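# Place tray level on jewelry box dividers

## Task

Put the tray inside the jewelry box, upright and sitting flat on the dividers, without disturbing the bangle. The tray must stay there on its own with no robot support. When finished, open the gripper and pull the arm away.

## Robot and tools

Robot: two arms, left_arm and right_arm, each with a parallel two-finger gripper. Cameras: cam_head_left, cam_head_right, cam_high (504x504 each), cam_left_wrist and cam_right_wrist (616x616 fisheye).

Frame: a single scene frame shared by both arms. Origin sits on the table surface midway between the arms; +z is up, +x reaches out across the table, and left_arm is mounted on the +y side. The arm names do not correspond to image sides. Gripper axes: fingers extend along the gripper's +z, and they close and open along its y. The reported end_effector_position is the spot between the finger pads, roughly 1 cm short of the tips. Printed positions can be slightly wrong, more so at long reach, and arms usually settle a centimetre or so off target, typically low.

Row format (used by execute_actions and move): one flat list of 16 numbers covering both arms, always all 16 even if one arm is idle: left_arm x, y, z, qw, qx, qy, qz, opening, then right_arm x, y, z, qw, qx, qy, qz, opening. x, y, z are an absolute target position for that gripper in metres in the scene frame; the quaternion is an absolute target orientation, w first, also in the scene frame. Opening runs from -1 (closed) to +1 (fully open, 0.094 m). Optionally append 12 stiffness factors from 0 to 1 (left_arm's six joints, then right_arm's six, in Joint positions order); each scales that joint's position gain and persists until changed.

execute_actions(actions): a list of up to 15 actions run in sequence. Each action is a list of up to 15 rows, one row per 1/30 s control step; if fewer than 15 rows are given, the final row repeats to fill the action. An empty list simply reports state and images. A target more than 0.6 m from the gripper's current position along any of its own axes gets the action rejected for both arms; a malformed action, or a first action failing this against the last reported state, rejects the entire call with no motion. Each control step the command is clamped to at most 70 mm and 16 degrees from the measured pose, so distant targets take several actions. To hold an orientation, keep repeating your own intended quaternion rather than copying the possibly drifted reported one. For an arm meant to stay still, resend its full last reported pose and the desired opening each call.

move(target, speed, blocking): target is one 16-number row as above (absolute poses). Each gripper travels in a straight line toward its pose; both paths finish together, taking 0.5 to 10 s (capped at 10 s, possibly short). speed is the path's top speed in m/s, 0.002 to 0.5, default 0.25; rotation is capped at twice that value in rad/s. Grippers may lag, stray, or overshoot speed, especially with a nearly straight arm. Paths ignore obstacles and the other arm. Opening is applied at the start. Faster moves and targets set deeper past a contact push harder. blocking=false returns after 0.5 s while motion continues; further moves or actions are refused until a result shows it ended, so use wait(0) or stop. The result adds a move: line giving the ending (done, off_target, moving, held, fault) and limits (paced = command clipped; held = some steps blocked, after which the arm may jump faster), plus each gripper's remaining distance. If only one arm is named, the other finished fine.

wait(seconds): 0 to 10 s; arms hold their last command; a running move continues and the wait ends early if it finishes. stop(): brakes the current move (needs braking distance; fingers keep moving). zoom_image(camera, region): region [x0, y0, x1, y1] in pixels of that camera's latest image, top-left origin, no larger than 504x504. finished_scene(scene): pass the current scene number; irreversible, and the goal must already hold and stay held.

Results: the state line lists each gripper's position and quaternion; Hand target lines show the pose the controller is currently driving toward. grip_measured is finger opening on the command scale; Joint positions ends with the opening in metres. Readings can be off by about 1 mm per gripper. To grasp, command about 0.03 below grip_measured for a firm hold, less for a gentle one; pad force tops out near 50 to 62 N, lower on thin parts. Step readings list positions at some steps; HELD marks steps where an arm's command was held back. A pose unreachable line means the clearance check altered or blocked that arm's command. Joint torques are total drive output with offsets and noise. Joint ranges (rad): waist -2.618 to 3.054, shoulder 0 to 3.142, elbow 0 to 3.142, wrist pitch -1.571 to 1.571, wrist yaw -1.571 to 1.571, wrist roll -2.094 to 2.094.

Cautions: the robot keeps holding its last command while you are composing a reply. Holding loads heats motors: MOTOR HOT appears at 75 °C, 90 °C pauses that arm for 10 s, 100 °C drops the arm. Avoid arm-to-arm collisions, dropping or slamming the tray, hard pushes, and knocking anything off the table (that fails). Brief external tugs on held parts or nudges to loose objects may occur. Keep the bangle undisturbed, lower the tray gently, release, and retreat before ending the scene.

Each tool is called after "Emit:" as name(argument=value, ...) on one line, values as JSON.

## Session

Emit:
execute_actions(actions=[])

Scene clock: 0.00 s.
left_arm: end_effector_position=(+0.0233, +0.1835, +0.1997) grip_measured=+1.000 end_effector_quat_wxyz=(-0.045, +0.298, +0.897, -0.323) | right_arm: end_effector_position=(+0.6884, -0.3276, +0.2025) grip_measured=+1.000 end_effector_quat_wxyz=(+0.456, -0.021, +0.777, -0.434)
Joint positions: left_arm=[-0.651  0.836  0.972 -1.417  0.607 -0.3    0.094] | right_arm=[-0.011  2.444  2.091  0.063  0.757 -0.585  0.094]
Joint velocities: left_arm=[-0.002  0.012 -0.002 -0.081 -0.022  0.022  0.   ] | right_arm=[-0.002 -0.007 -0.017 -0.051 -0.051 -0.037  0.   ]
Joint torques (N m, as the arm reports them, + toward a larger angle): no reading
Motor temperatures (°C, as the motors report them): left_arm=[21 23 22 23 22 20] | right_arm=[23 21 22 22 21 22]
Hand target (left_arm): +0.023, +0.182, +0.204; -0.038, +0.304, +0.892, -0.331
Hand target (right_arm): +0.688, -0.328, +0.207; +0.458, -0.017, +0.776, -0.434
Joint stiffness scale: left_arm=[1. 1. 1. 1. 1. 1.] | right_arm=[1. 1. 1. 1. 1. 1.]

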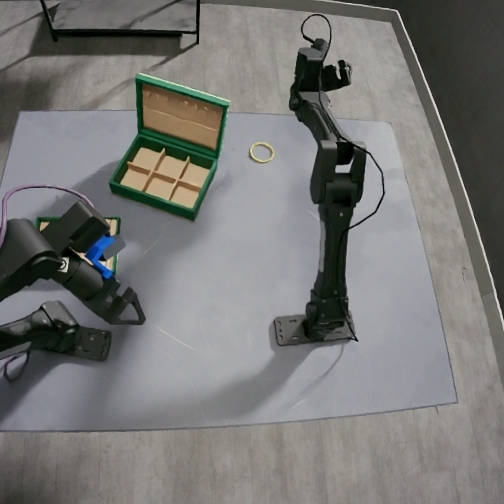

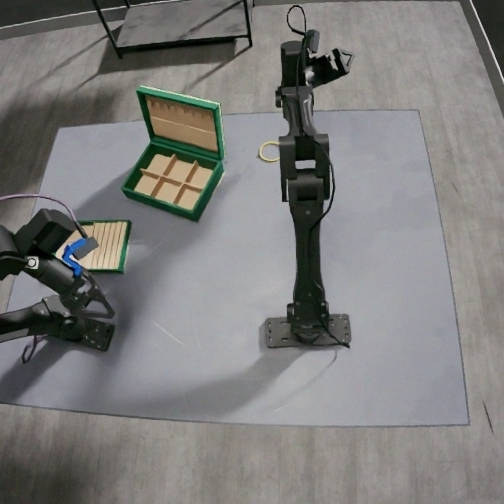

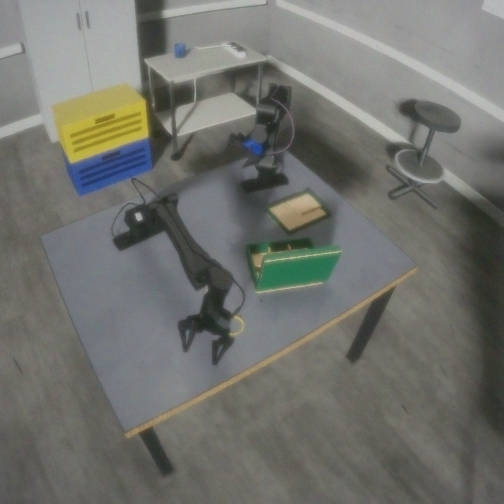

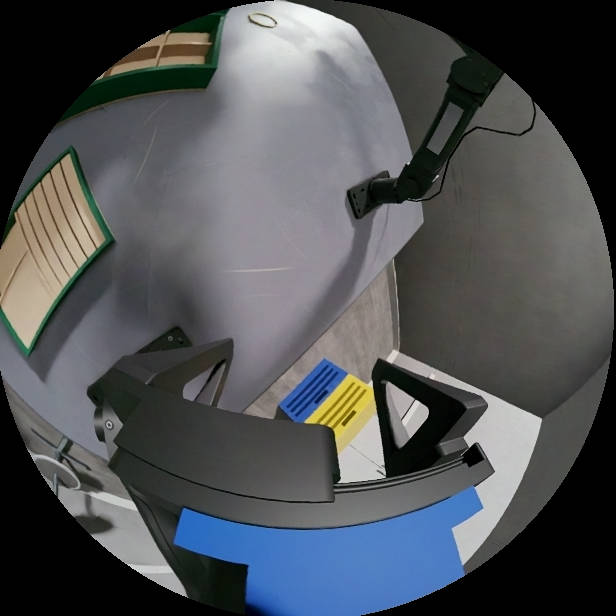

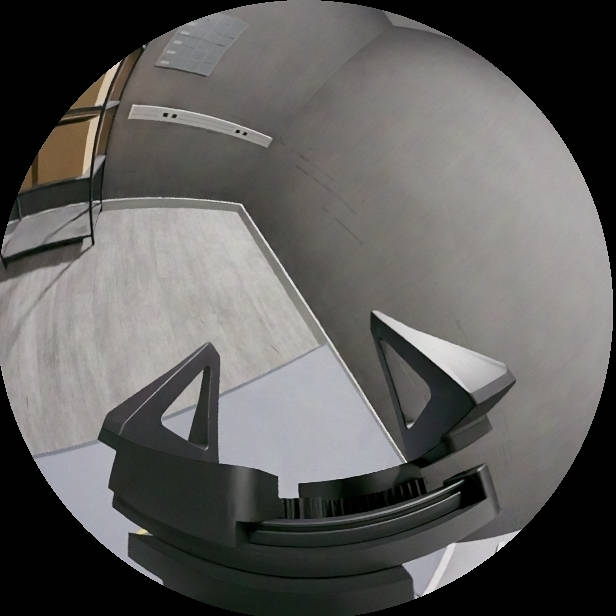

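Emit:
move(target=[0.2,0.32,0.3,0,0,1,0,1, 0.688,-0.328,0.207,0.458,-0.017,0.776,-0.434,1])

Emit:
zoom_image(camera="cam_high", region=[220, 150, 380, 310])

Scene clock: 9.30 s.
left_arm: end_effector_position=(+0.1943, +0.3183, +0.2917) grip_measured=+1.000 end_effector_quat_wxyz=(+0.229, -0.012, +0.972, -0.054) | right_arm: end_effector_position=(+0.6884, -0.3276, +0.2025) grip_measured=+1.000 end_effector_quat_wxyz=(+0.456, -0.021, +0.777, -0.434)
Joint positions: left_arm=[ 0.02   1.044  1.522 -1.574  0.019 -0.209  0.094] | right_arm=[-0.011  2.444  2.091  0.063  0.757 -0.585  0.094]
Joint velocities: left_arm=[-0.017 -0.002  0.002 -0.007  0.007  0.095  0.   ] | right_arm=[-0.002 -0.007  0.002 -0.022  0.037 -0.022  0.   ]
Joint torques (N m, as the arm reports them, + toward a larger angle): left_arm=[-0.18 -0.24  7.16  0.69 -0.09  0.04] | right_arm=[  0.12 -16.6    7.88   1.99   0.24   0.1 ]
Motor temperatures (°C, as the motors report them): left_arm=[21 23 23 24 22 20] | right_arm=[23 27 24 24 21 22]
Hand target (left_arm): +0.196, +0.320, +0.301; +0.243, -0.008, +0.969, -0.050
Hand target (right_arm): +0.688, -0.328, +0.207; +0.458, -0.017, +0.776, -0.434
Off the commanded pose (left_arm): 0.010 m, 27 deg; orientation clipped at the last step of the last action.
Off the commanded pose (right_arm): 0.004 m, 0 deg.
Joint stiffness scale: left_arm=[1. 1. 1. 1. 1. 1.] | right_arm=[1. 1. 1. 1. 1. 1.]
joint sent to its limit (left arm) — the command would take joint 4 (wrist pitch) past its lower limit, so that joint was sent only as far as its limit.
move: off_target (left_arm); limits=paced

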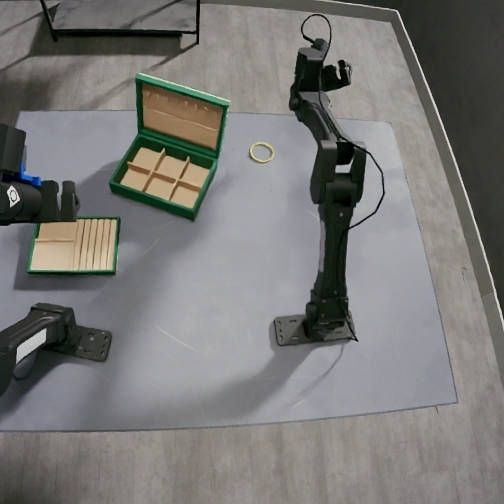

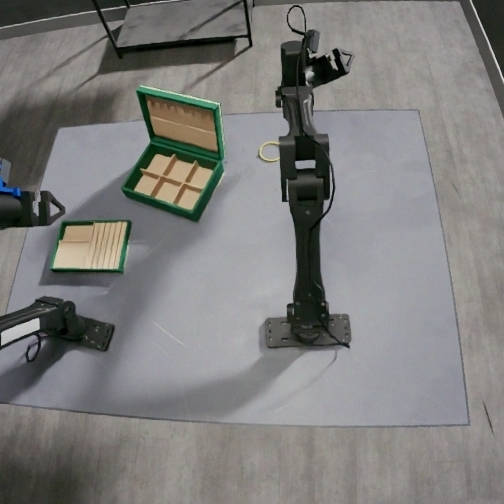

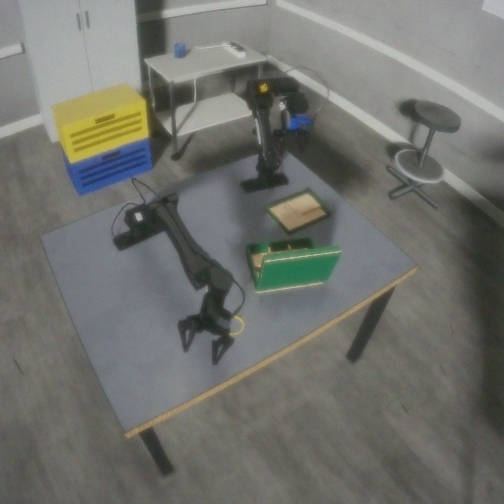

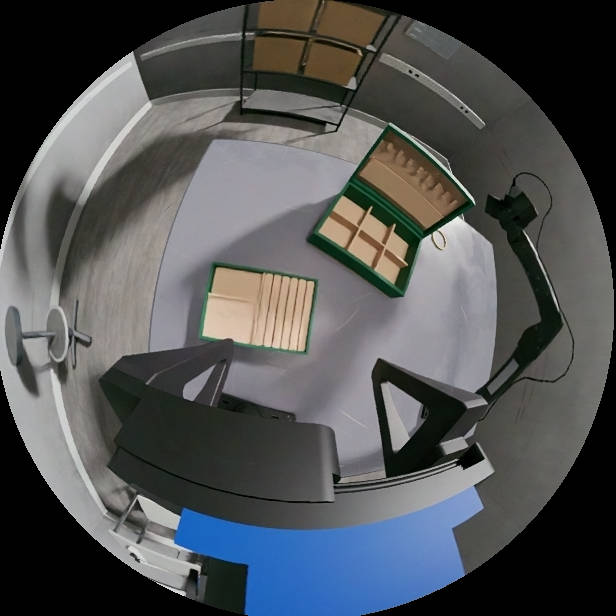

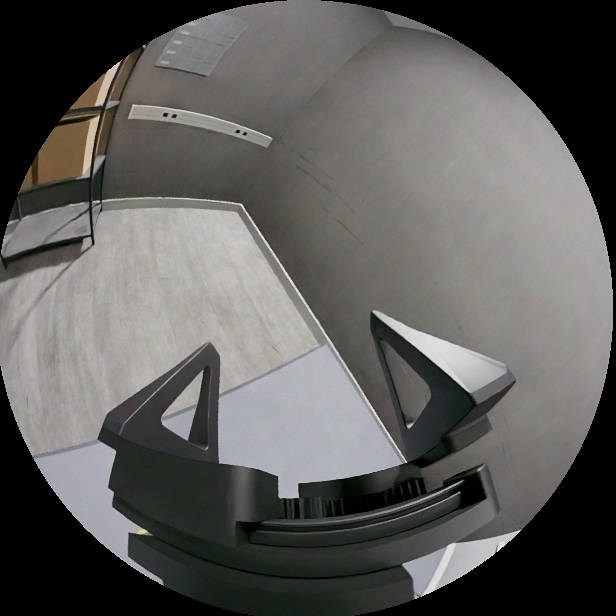

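Region (220, 150, 380, 310) of cam_high's 504x504 image, scaled by 3.150, with more detail than that image has.

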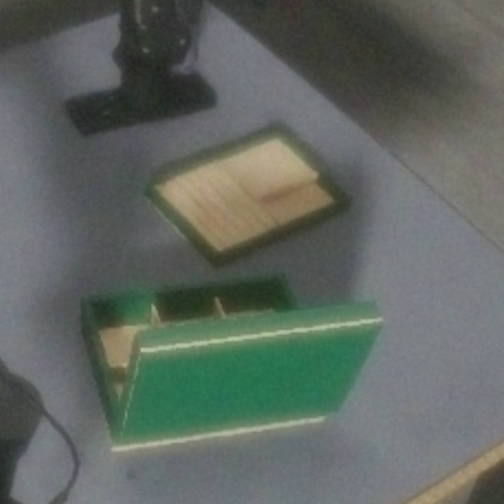

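Emit:
move(target=[0.25,0.36,0.16,0,0,1,0,1, 0.2,-0.33,0.2,0,0,1,0,1])

Scene clock: 23.03 s.
left_arm: end_effector_position=(+0.2503, +0.3555, +0.1658) grip_measured=+1.000 end_effector_quat_wxyz=(-0.000, +0.004, +1.000, -0.002) | right_arm: end_effector_position=(+0.2076, -0.3337, +0.2051) grip_measured=+1.000 end_effector_quat_wxyz=(+0.050, +0.002, +0.999, -0.018)
Joint positions: left_arm=[ 0.202  1.47   1.361 -1.462  0.003  0.01   0.094] | right_arm=[-0.551  1.29   1.372 -1.547 -0.017 -0.492  0.094]
Joint velocities: left_arm=[ 0.002 -0.007  0.002 -0.095  0.037 -0.051  0.   ] | right_arm=[-0.002 -0.007 -0.007  0.051  0.022 -0.081  0.   ]
Joint torques (N m, as the arm reports them, + toward a larger angle): left_arm=[ 0.78 -5.33  3.91  0.05 -0.11  0.04] | right_arm=[-0.73 -5.13  4.44  0.58 -0.09 -0.03]
Motor temperatures (°C, as the motors report them): left_arm=[21 23 24 24 22 20] | right_arm=[23 31 25 25 21 22]
Hand target (left_arm): +0.250, +0.359, +0.162; -0.001, +0.003, +1.000, +0.003
Hand target (right_arm): +0.202, -0.331, +0.203; +0.048, +0.002, +0.999, -0.011
Off the commanded pose (left_arm): 0.007 m, 1 deg.
Off the commanded pose (right_arm): 0.010 m, 6 deg.
Joint stiffness scale: left_arm=[1. 1. 1. 1. 1. 1.] | right_arm=[1. 1. 1. 1. 1. 1.]
joint sent to its limit (right arm) — the command would take joint 4 (wrist pitch) past its lower limit, so that joint was sent only as far as its limit.
move: off_target (right_arm)

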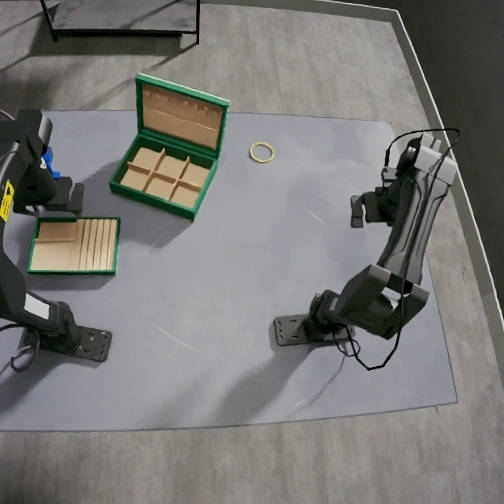

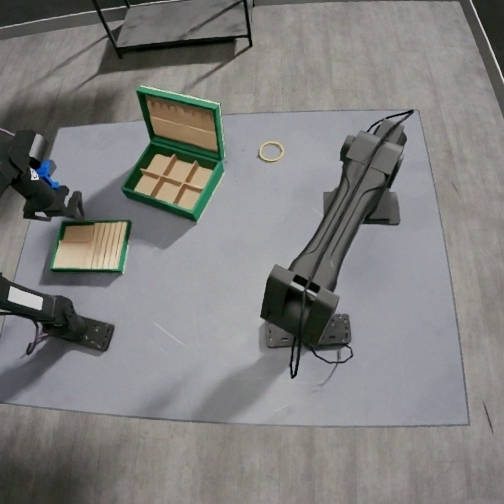

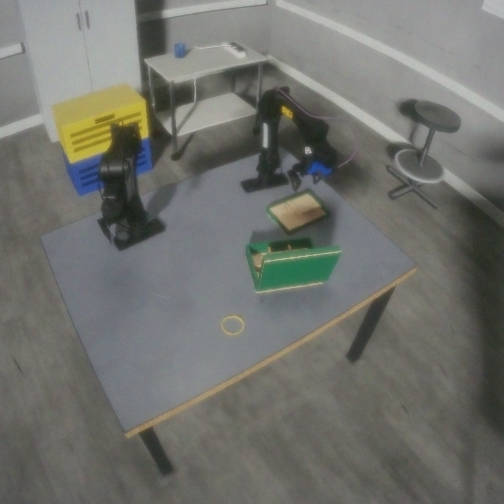

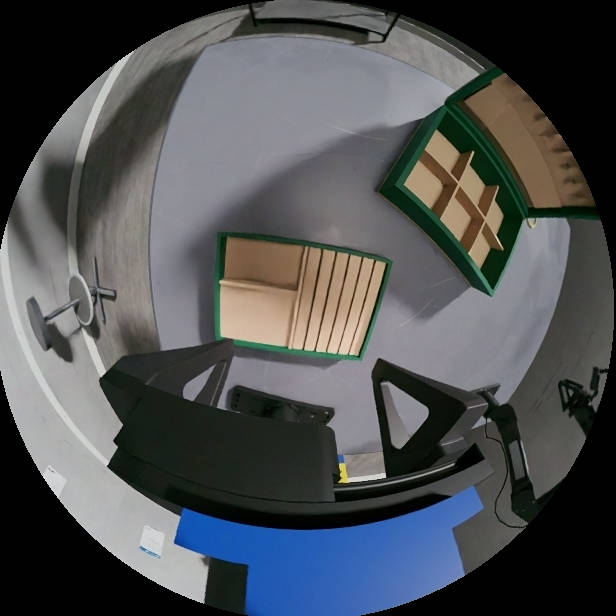

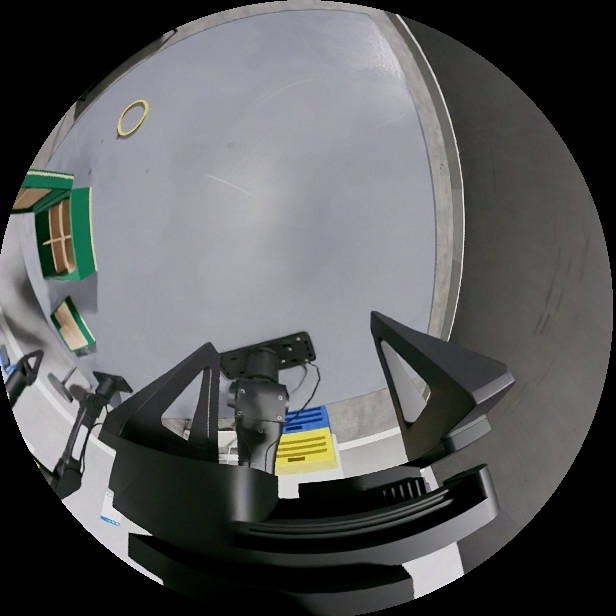

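Emit:
move(target=[0.25,0.39,0.09,0,0.707,0.707,0,0, 0.2076,-0.3337,0.2051,0.05,0.002,0.999,-0.018,1], speed=0.4)

Scene clock: 37.37 s.
left_arm: end_effector_position=(+0.2541, +0.3893, +0.0951) grip_measured=+0.002 end_effector_quat_wxyz=(+0.000, +0.708, +0.707, +0.008) | right_arm: end_effector_position=(+0.2077, -0.3336, +0.2051) grip_measured=+1.000 end_effector_quat_wxyz=(+0.051, +0.000, +0.999, -0.017)
Joint positions: left_arm=[ 0.329  1.483  1.091 -1.165 -0.01   1.701  0.047] | right_arm=[-0.551  1.29   1.372 -1.547 -0.018 -0.494  0.094]
Joint velocities: left_arm=[ 0.007 -0.007 -0.007 -0.066  0.007 -0.051 -0.001] | right_arm=[-0.012 -0.017  0.007 -0.066 -0.037  0.007  0.   ]
Joint torques (N m, as the arm reports them, + toward a larger angle): left_arm=[ 0.96 -5.15  3.9  -0.02  0.07  0.01] | right_arm=[ 0.18 -3.77  5.86  0.66  0.07  0.1 ]
Motor temperatures (°C, as the motors report them): left_arm=[21 24 23 24 22 20] | right_arm=[23 27 24 24 21 22]
Hand target (left_arm): +0.251, +0.390, +0.090; -0.001, +0.707, +0.707, -0.000
Hand target (right_arm): +0.208, -0.334, +0.205; +0.050, +0.002, +0.999, -0.018
Off the commanded pose (left_arm): 0.007 m, 1 deg.
Off the commanded pose (right_arm): 0.000 m, 0 deg.
Joint stiffness scale: left_arm=[1. 1. 1. 1. 1. 1.] | right_arm=[1. 1. 1. 1. 1. 1.]
move: done

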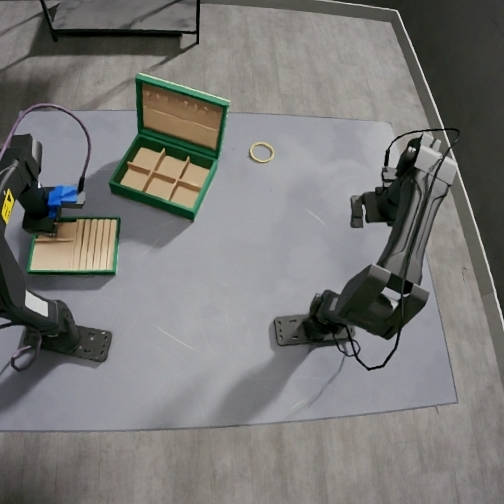

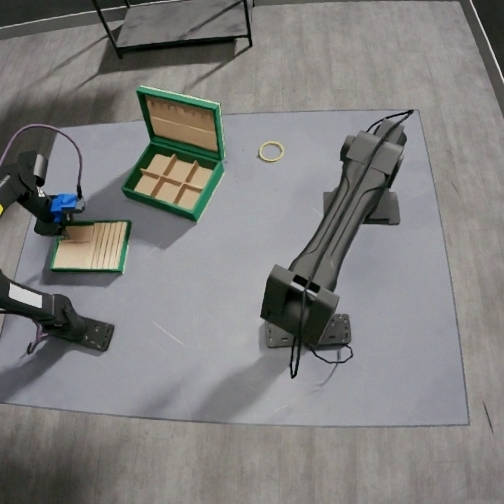

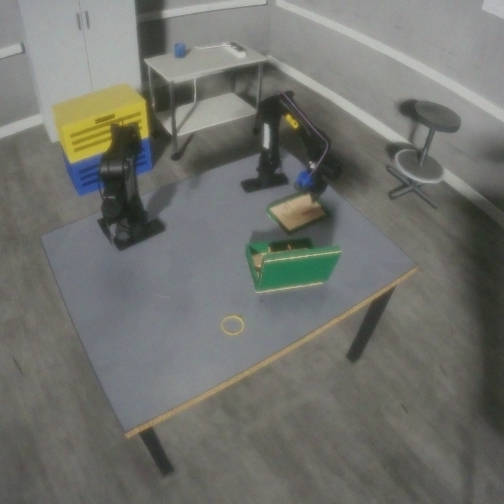

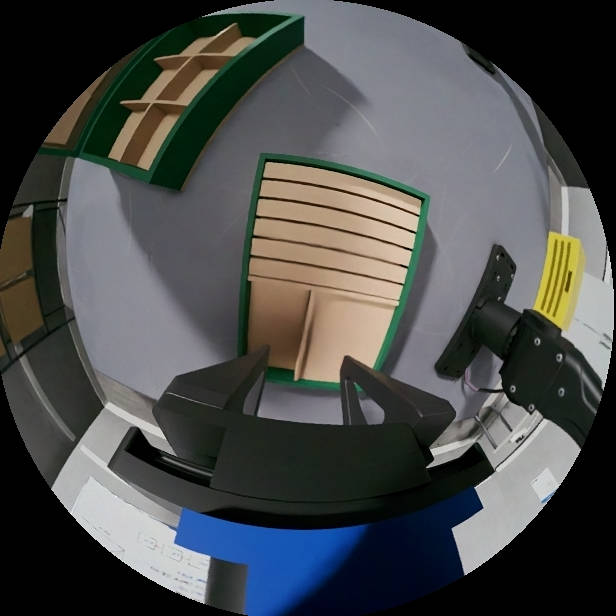

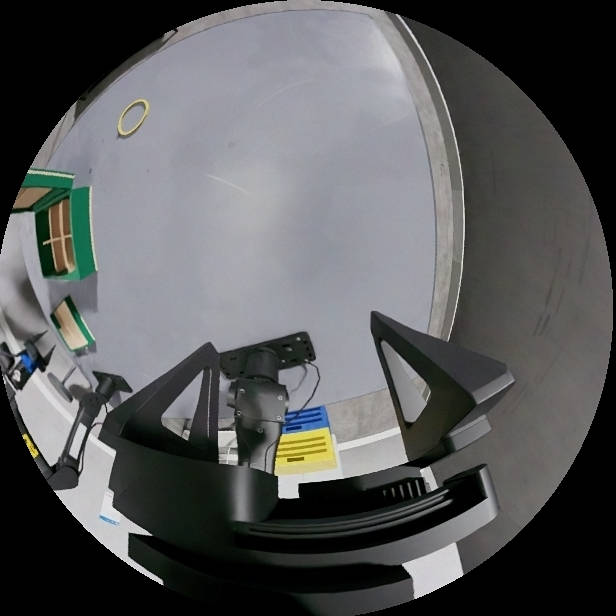

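Divider is centred between the fingers. Descend.

Emit:
move(target=[0.25,0.39,0.04,0,0.707,0.707,0,0, 0.2076,-0.3337,0.2051,0.05,0.002,0.999,-0.018,1], speed=0.1)

Scene clock: 49.40 s.
left_arm: end_effector_position=(+0.2542, +0.3895, +0.0441) grip_measured=+0.002 end_effector_quat_wxyz=(-0.001, +0.709, +0.705, +0.007) | right_arm: end_effector_position=(+0.2077, -0.3336, +0.2051) grip_measured=+1.000 end_effector_quat_wxyz=(+0.051, +0.000, +0.999, -0.017)
Joint positions: left_arm=[ 0.329  1.538  0.933 -0.955 -0.01   1.705  0.047] | right_arm=[-0.551  1.29   1.372 -1.547 -0.018 -0.494  0.094]
Joint velocities: left_arm=[-0.012 -0.007 -0.002 -0.007 -0.051 -0.022  0.001] | right_arm=[-0.027  0.012  0.002  0.022  0.022 -0.051  0.   ]
Joint torques (N m, as the arm reports them, + toward a larger angle): left_arm=[ 0.98 -5.56  3.74 -0.04  0.06  0.01] | right_arm=[ 0.19 -3.76  5.87  0.66  0.07  0.09]
Motor temperatures (°C, as the motors report them): left_arm=[21 24 23 24 22 20] | right_arm=[23 25 24 23 21 22]
Hand target (left_arm): +0.250, +0.390, +0.040; -0.000, +0.707, +0.707, -0.000
Hand target (right_arm): +0.208, -0.334, +0.205; +0.050, +0.002, +0.999, -0.018
Off the commanded pose (left_arm): 0.006 m, 1 deg.
Off the commanded pose (right_arm): 0.000 m, 0 deg.
Joint stiffness scale: left_arm=[1. 1. 1. 1. 1. 1.] | right_arm=[1. 1. 1. 1. 1. 1.]
move: done

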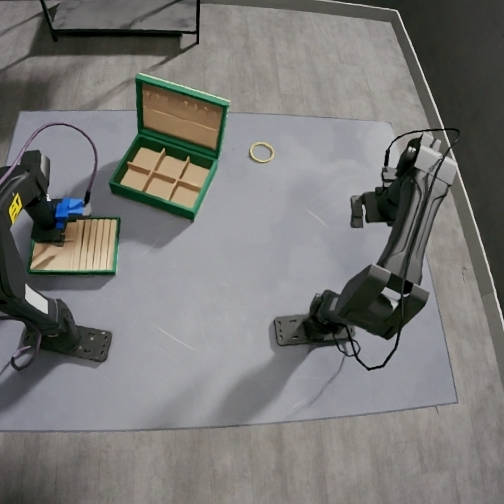

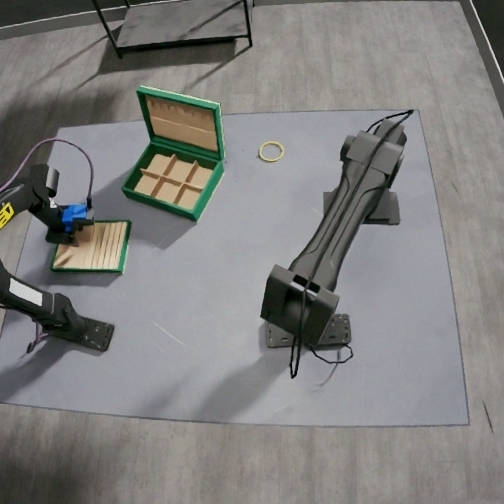

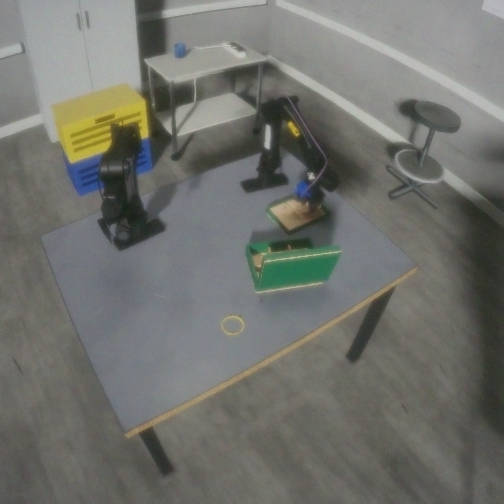

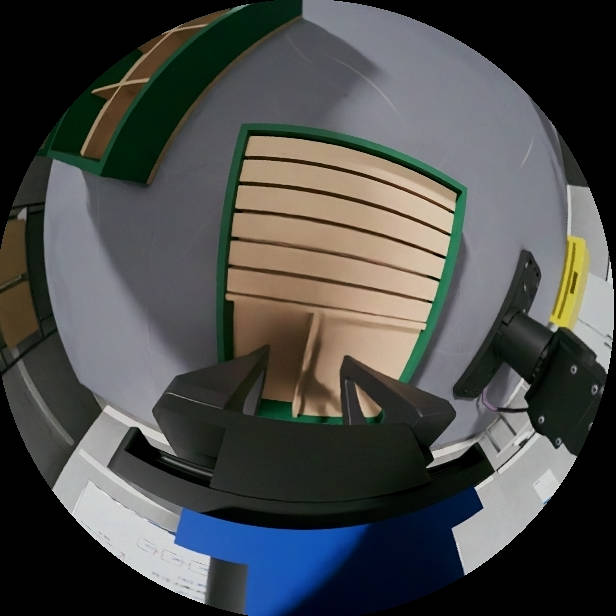

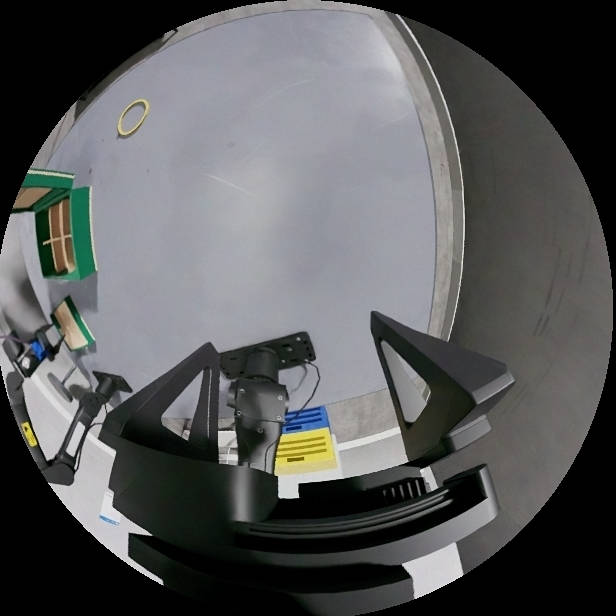

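Emit:
move(target=[0.25,0.39,0.014,0,0.707,0.707,0,-0.4, 0.2076,-0.3337,0.2051,0.05,0.002,0.999,-0.018,1], speed=0.04)

Scene clock: 54.87 s.
left_arm: end_effector_position=(+0.2540, +0.3897, +0.0299) grip_measured=-0.398 end_effector_quat_wxyz=(-0.001, +0.709, +0.705, +0.008) | right_arm: end_effector_position=(+0.2077, -0.3336, +0.2051) grip_measured=+1.000 end_effector_quat_wxyz=(+0.051, +0.000, +0.999, -0.017)
Joint positions: left_arm=[ 0.329  1.56   0.893 -0.893 -0.011  1.705  0.028] | right_arm=[-0.551  1.29   1.372 -1.547 -0.018 -0.494  0.094]
Joint velocities: left_arm=[-0.007 -0.002 -0.012 -0.037 -0.022 -0.022  0.001] | right_arm=[-0.002 -0.007 -0.002 -0.037 -0.007  0.037  0.   ]
Joint torques (N m, as the arm reports them, + toward a larger angle): left_arm=[ 1.   -4.09  1.39  0.41  0.06  0.04] | right_arm=[ 0.19 -3.77  5.87  0.66  0.07  0.1 ]
Motor temperatures (°C, as the motors report them): left_arm=[21 24 23 24 22 20] | right_arm=[23 24 24 23 21 22]
Hand target (left_arm): +0.250, +0.390, +0.015; -0.001, +0.707, +0.707, -0.000
Hand target (right_arm): +0.208, -0.334, +0.205; +0.050, +0.002, +0.999, -0.018
Off the commanded pose (left_arm): 0.016 m, 1 deg.
Off the commanded pose (right_arm): 0.000 m, 0 deg.
Joint stiffness scale: left_arm=[1. 1. 1. 1. 1. 1.] | right_arm=[1. 1. 1. 1. 1. 1.]
move: off_target (left_arm)

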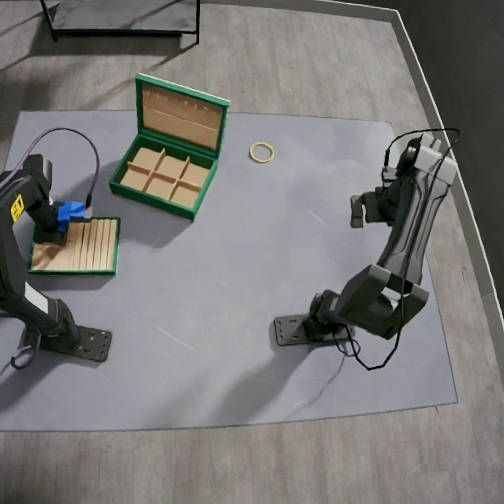

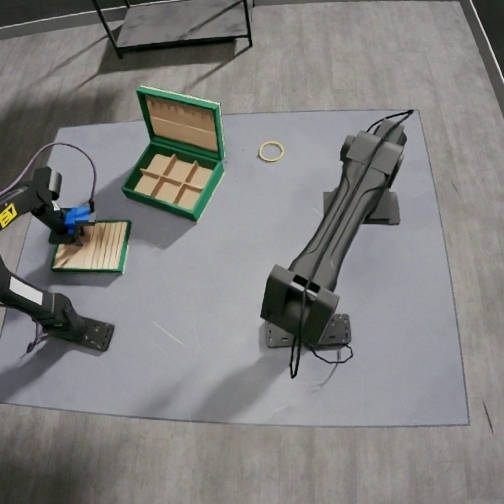

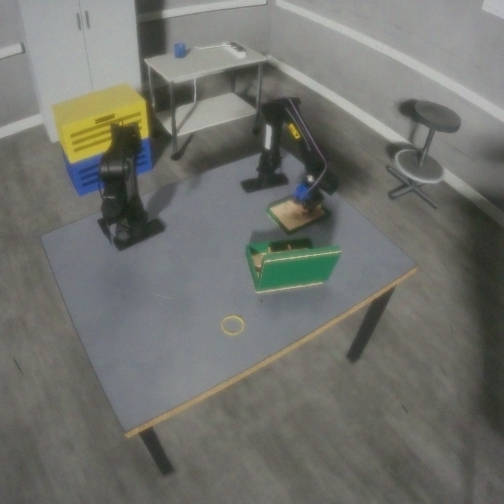

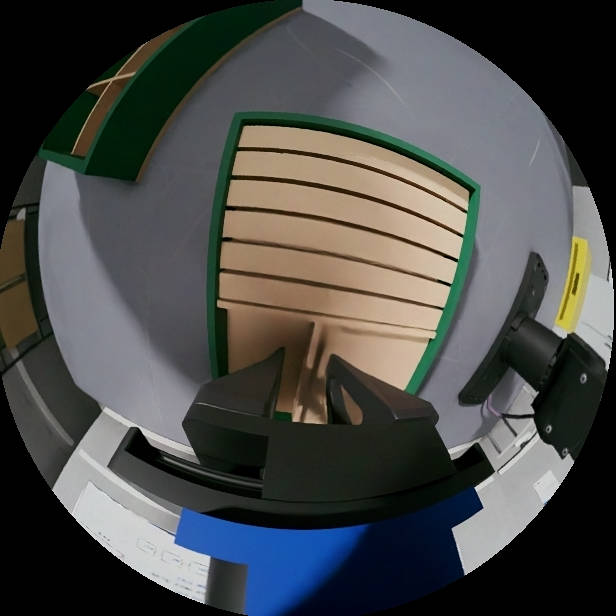

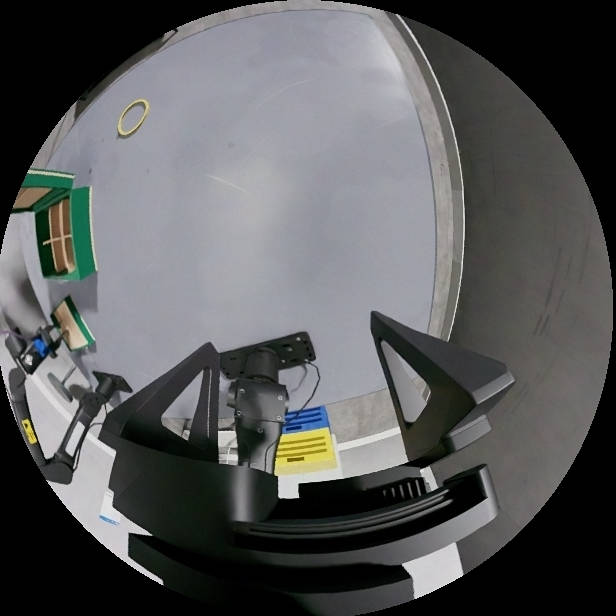

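Touching the floor at z≈0.030. Relieve pressure and close.

Emit:
move(target=[0.252,0.39,0.03,0,0.707,0.707,0,-1, 0.2076,-0.3337,0.2051,0.05,0.002,0.999,-0.018,1], speed=0.04)

Emit:
move(target=[0.252,0.39,0.14,0,0.707,0.707,0,-1, 0.2076,-0.3337,0.2051,0.05,0.002,0.999,-0.018,1], speed=0.08)

Scene clock: 61.23 s.
left_arm: end_effector_position=(+0.2507, +0.3898, +0.0302) grip_measured=-0.981 end_effector_quat_wxyz=(-0.006, +0.709, +0.705, +0.004) | right_arm: end_effector_position=(+0.2077, -0.3336, +0.2051) grip_measured=+1.000 end_effector_quat_wxyz=(+0.051, +0.000, +0.999, -0.017)
Joint positions: left_arm=[ 0.329  1.559  0.893 -0.907 -0.015  1.706  0.001] | right_arm=[-0.551  1.29   1.372 -1.547 -0.018 -0.494  0.094]
Joint velocities: left_arm=[-0.017 -0.002 -0.017 -0.051  0.022 -0.037 -0.   ] | right_arm=[ 0.002  0.002 -0.007  0.095 -0.007 -0.037  0.   ]
Joint torques (N m, as the arm reports them, + toward a larger angle): left_arm=[ 0.84 -5.55  5.11 -0.07  0.09  0.02] | right_arm=[ 0.19 -3.78  5.86  0.66  0.07  0.1 ]
Motor temperatures (°C, as the motors report them): left_arm=[21 24 23 24 22 20] | right_arm=[23 24 24 23 21 22]
Hand target (left_arm): +0.252, +0.390, +0.030; -0.000, +0.707, +0.707, +0.000
Hand target (right_arm): +0.208, -0.334, +0.205; +0.050, +0.002, +0.999, -0.018
Off the commanded pose (left_arm): 0.001 m, 1 deg.
Off the commanded pose (right_arm): 0.000 m, 0 deg.
Joint stiffness scale: left_arm=[1. 1. 1. 1. 1. 1.] | right_arm=[1. 1. 1. 1. 1. 1.]
move: done

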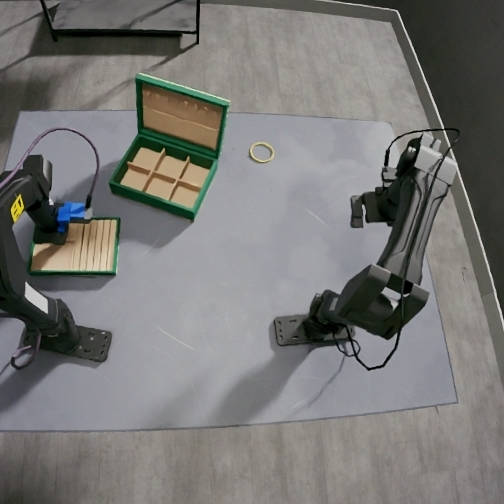

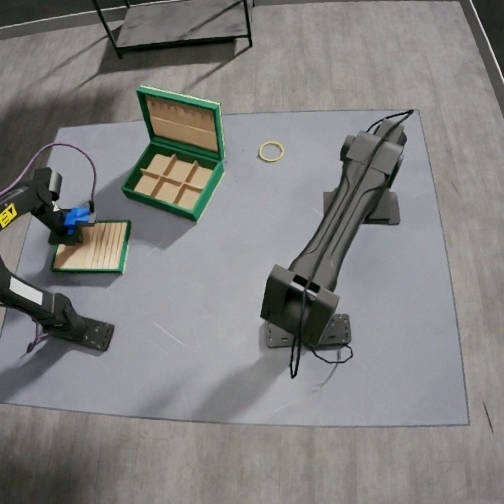

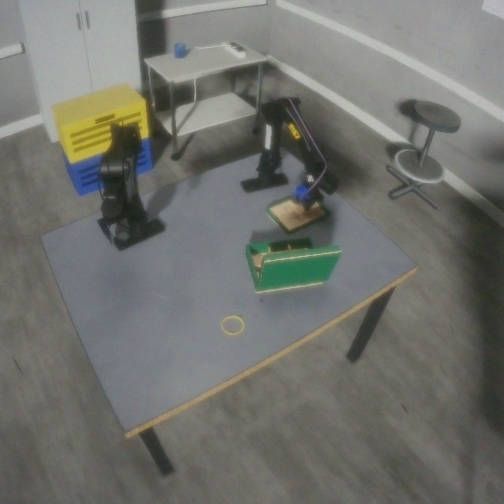

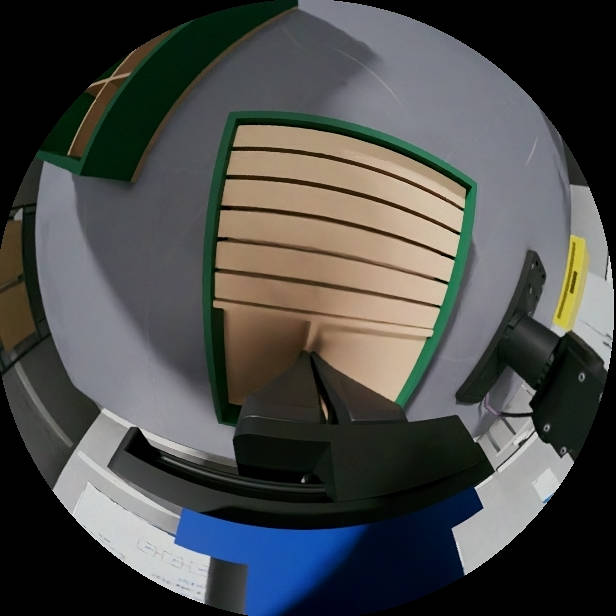

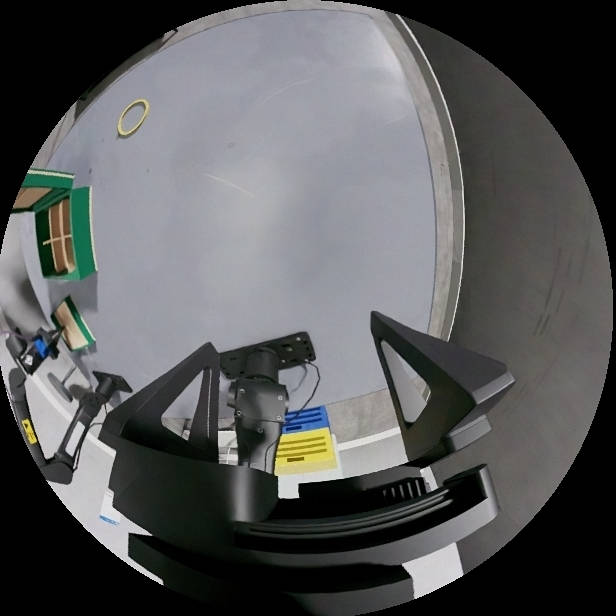

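Scene clock: 63.17 s.
left_arm: end_effector_position=(+0.2479, +0.3900, +0.1244) grip_measured=-0.981 end_effector_quat_wxyz=(-0.019, +0.709, +0.705, -0.010) | right_arm: end_effector_position=(+0.2077, -0.3336, +0.2051) grip_measured=+1.000 end_effector_quat_wxyz=(+0.051, +0.000, +0.999, -0.017)
Joint positions: left_arm=[ 0.329  1.498  1.221 -1.332 -0.018  1.706  0.001] | right_arm=[-0.551  1.29   1.372 -1.547 -0.018 -0.494  0.094]
Joint velocities: left_arm=[-0.002 -0.002  0.012  0.022 -0.007  0.022 -0.   ] | right_arm=[ 0.007 -0.007 -0.002 -0.022  0.037 -0.007  0.   ]
Joint torques (N m, as the arm reports them, + toward a larger angle): left_arm=[ 1.   -7.83  7.89 -0.34  0.15 -0.01] | right_arm=[ 0.19 -3.76  5.86  0.66  0.07  0.1 ]
Motor temperatures (°C, as the motors report them): left_arm=[21 24 23 24 22 20] | right_arm=[23 24 24 23 21 22]
Hand target (left_arm): +0.250, +0.390, +0.139; -0.000, +0.707, +0.707, +0.000
Hand target (right_arm): +0.208, -0.334, +0.205; +0.050, +0.002, +0.999, -0.018
Off the commanded pose (left_arm): 0.016 m, 2 deg.
Off the commanded pose (right_arm): 0.000 m, 0 deg.
Joint stiffness scale: left_arm=[1. 1. 1. 1. 1. 1.] | right_arm=[1. 1. 1. 1. 1. 1.]
move: off_target (left_arm)

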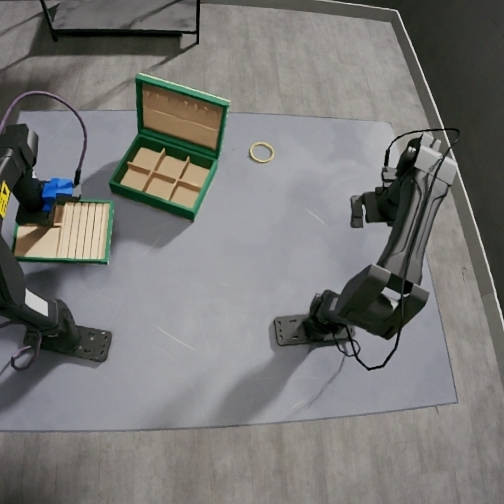

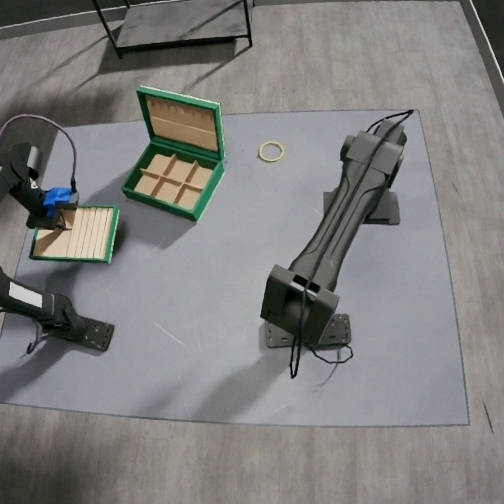

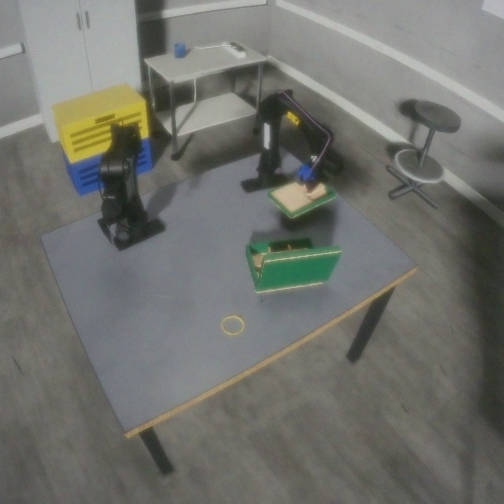

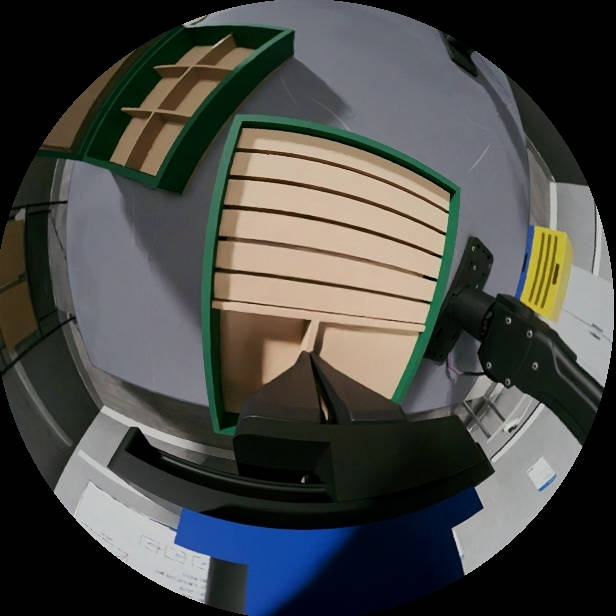

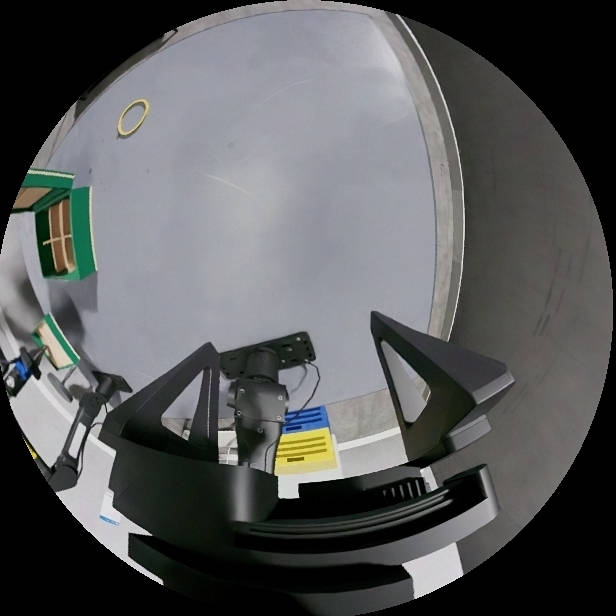

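Emit:
move(target=[0.455,0.177,0.15,0,0.829,0.559,0,-1, 0.2076,-0.3337,0.2051,0.05,0.002,0.999,-0.018,1], speed=0.12)

Scene clock: 74.60 s.
left_arm: end_effector_position=(+0.4564, +0.1840, +0.1447) grip_measured=-0.996 end_effector_quat_wxyz=(+0.052, +0.824, +0.563, +0.045) | right_arm: end_effector_position=(+0.2077, -0.3336, +0.2051) grip_measured=+1.000 end_effector_quat_wxyz=(+0.051, +0.000, +0.999, -0.017)
Joint positions: left_arm=[-0.171  2.384  2.513 -1.564 -0.015  1.573  0.   ] | right_arm=[-0.551  1.29   1.372 -1.547 -0.018 -0.494  0.094]
Joint velocities: left_arm=[-0.012  0.012  0.017  0.007  0.037 -0.066  0.   ] | right_arm=[-0.002  0.002  0.002 -0.066 -0.022 -0.066  0.   ]
Joint torques (N m, as the arm reports them, + toward a larger angle): left_arm=[ -0.3  -13.39   7.5    0.04   0.11   0.04] | right_arm=[ 0.18 -3.77  5.85  0.66  0.07  0.1 ]
Motor temperatures (°C, as the motors report them): left_arm=[21 25 25 24 22 20] | right_arm=[23 23 24 23 21 22]
Hand target (left_arm): +0.456, +0.179, +0.153; +0.064, +0.826, +0.558, +0.044
Hand target (right_arm): +0.208, -0.334, +0.205; +0.050, +0.002, +0.999, -0.018
Off the commanded pose (left_arm): 0.009 m, 8 deg.
Off the commanded pose (right_arm): 0.000 m, 0 deg.
Joint stiffness scale: left_arm=[1. 1. 1. 1. 1. 1.] | right_arm=[1. 1. 1. 1. 1. 1.]
joint sent to its limit (left arm) — the command would take joint 4 (wrist pitch) past its lower limit, so that joint was sent only as far as its limit.
move: off_target (left_arm)

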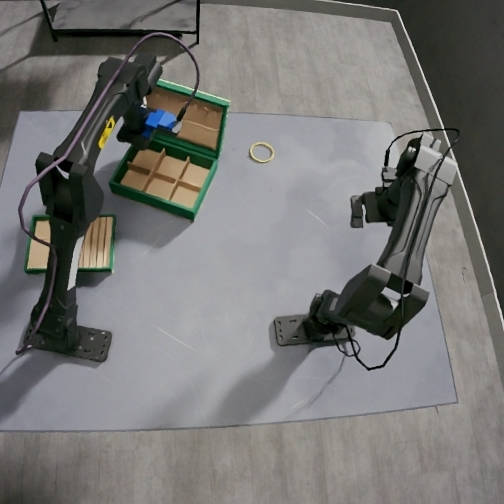

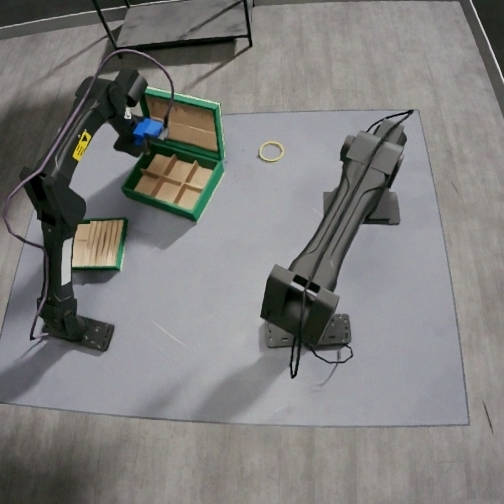

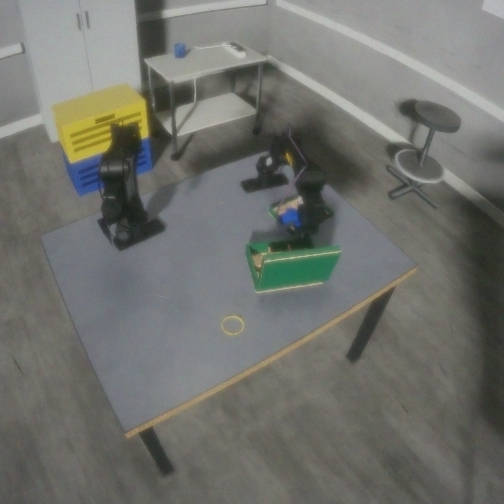

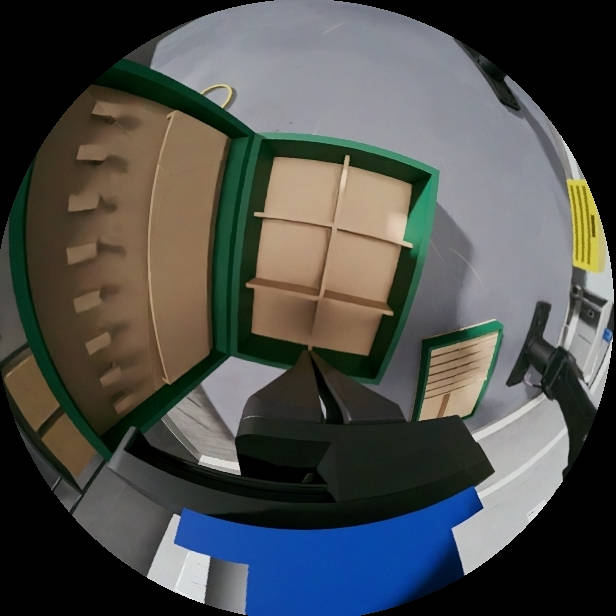

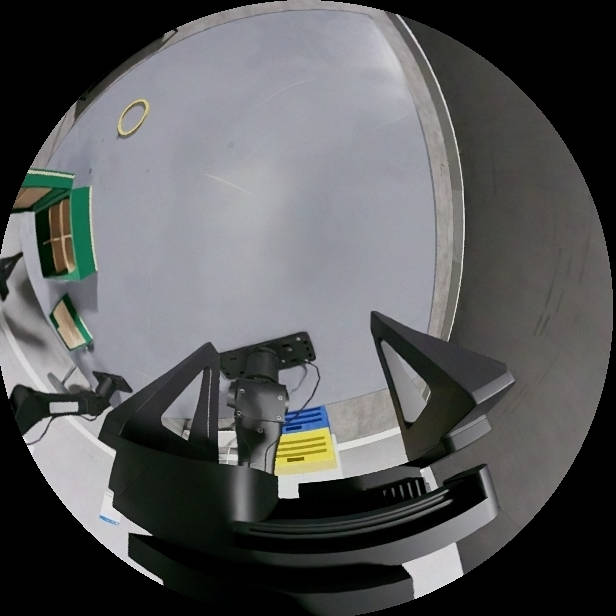

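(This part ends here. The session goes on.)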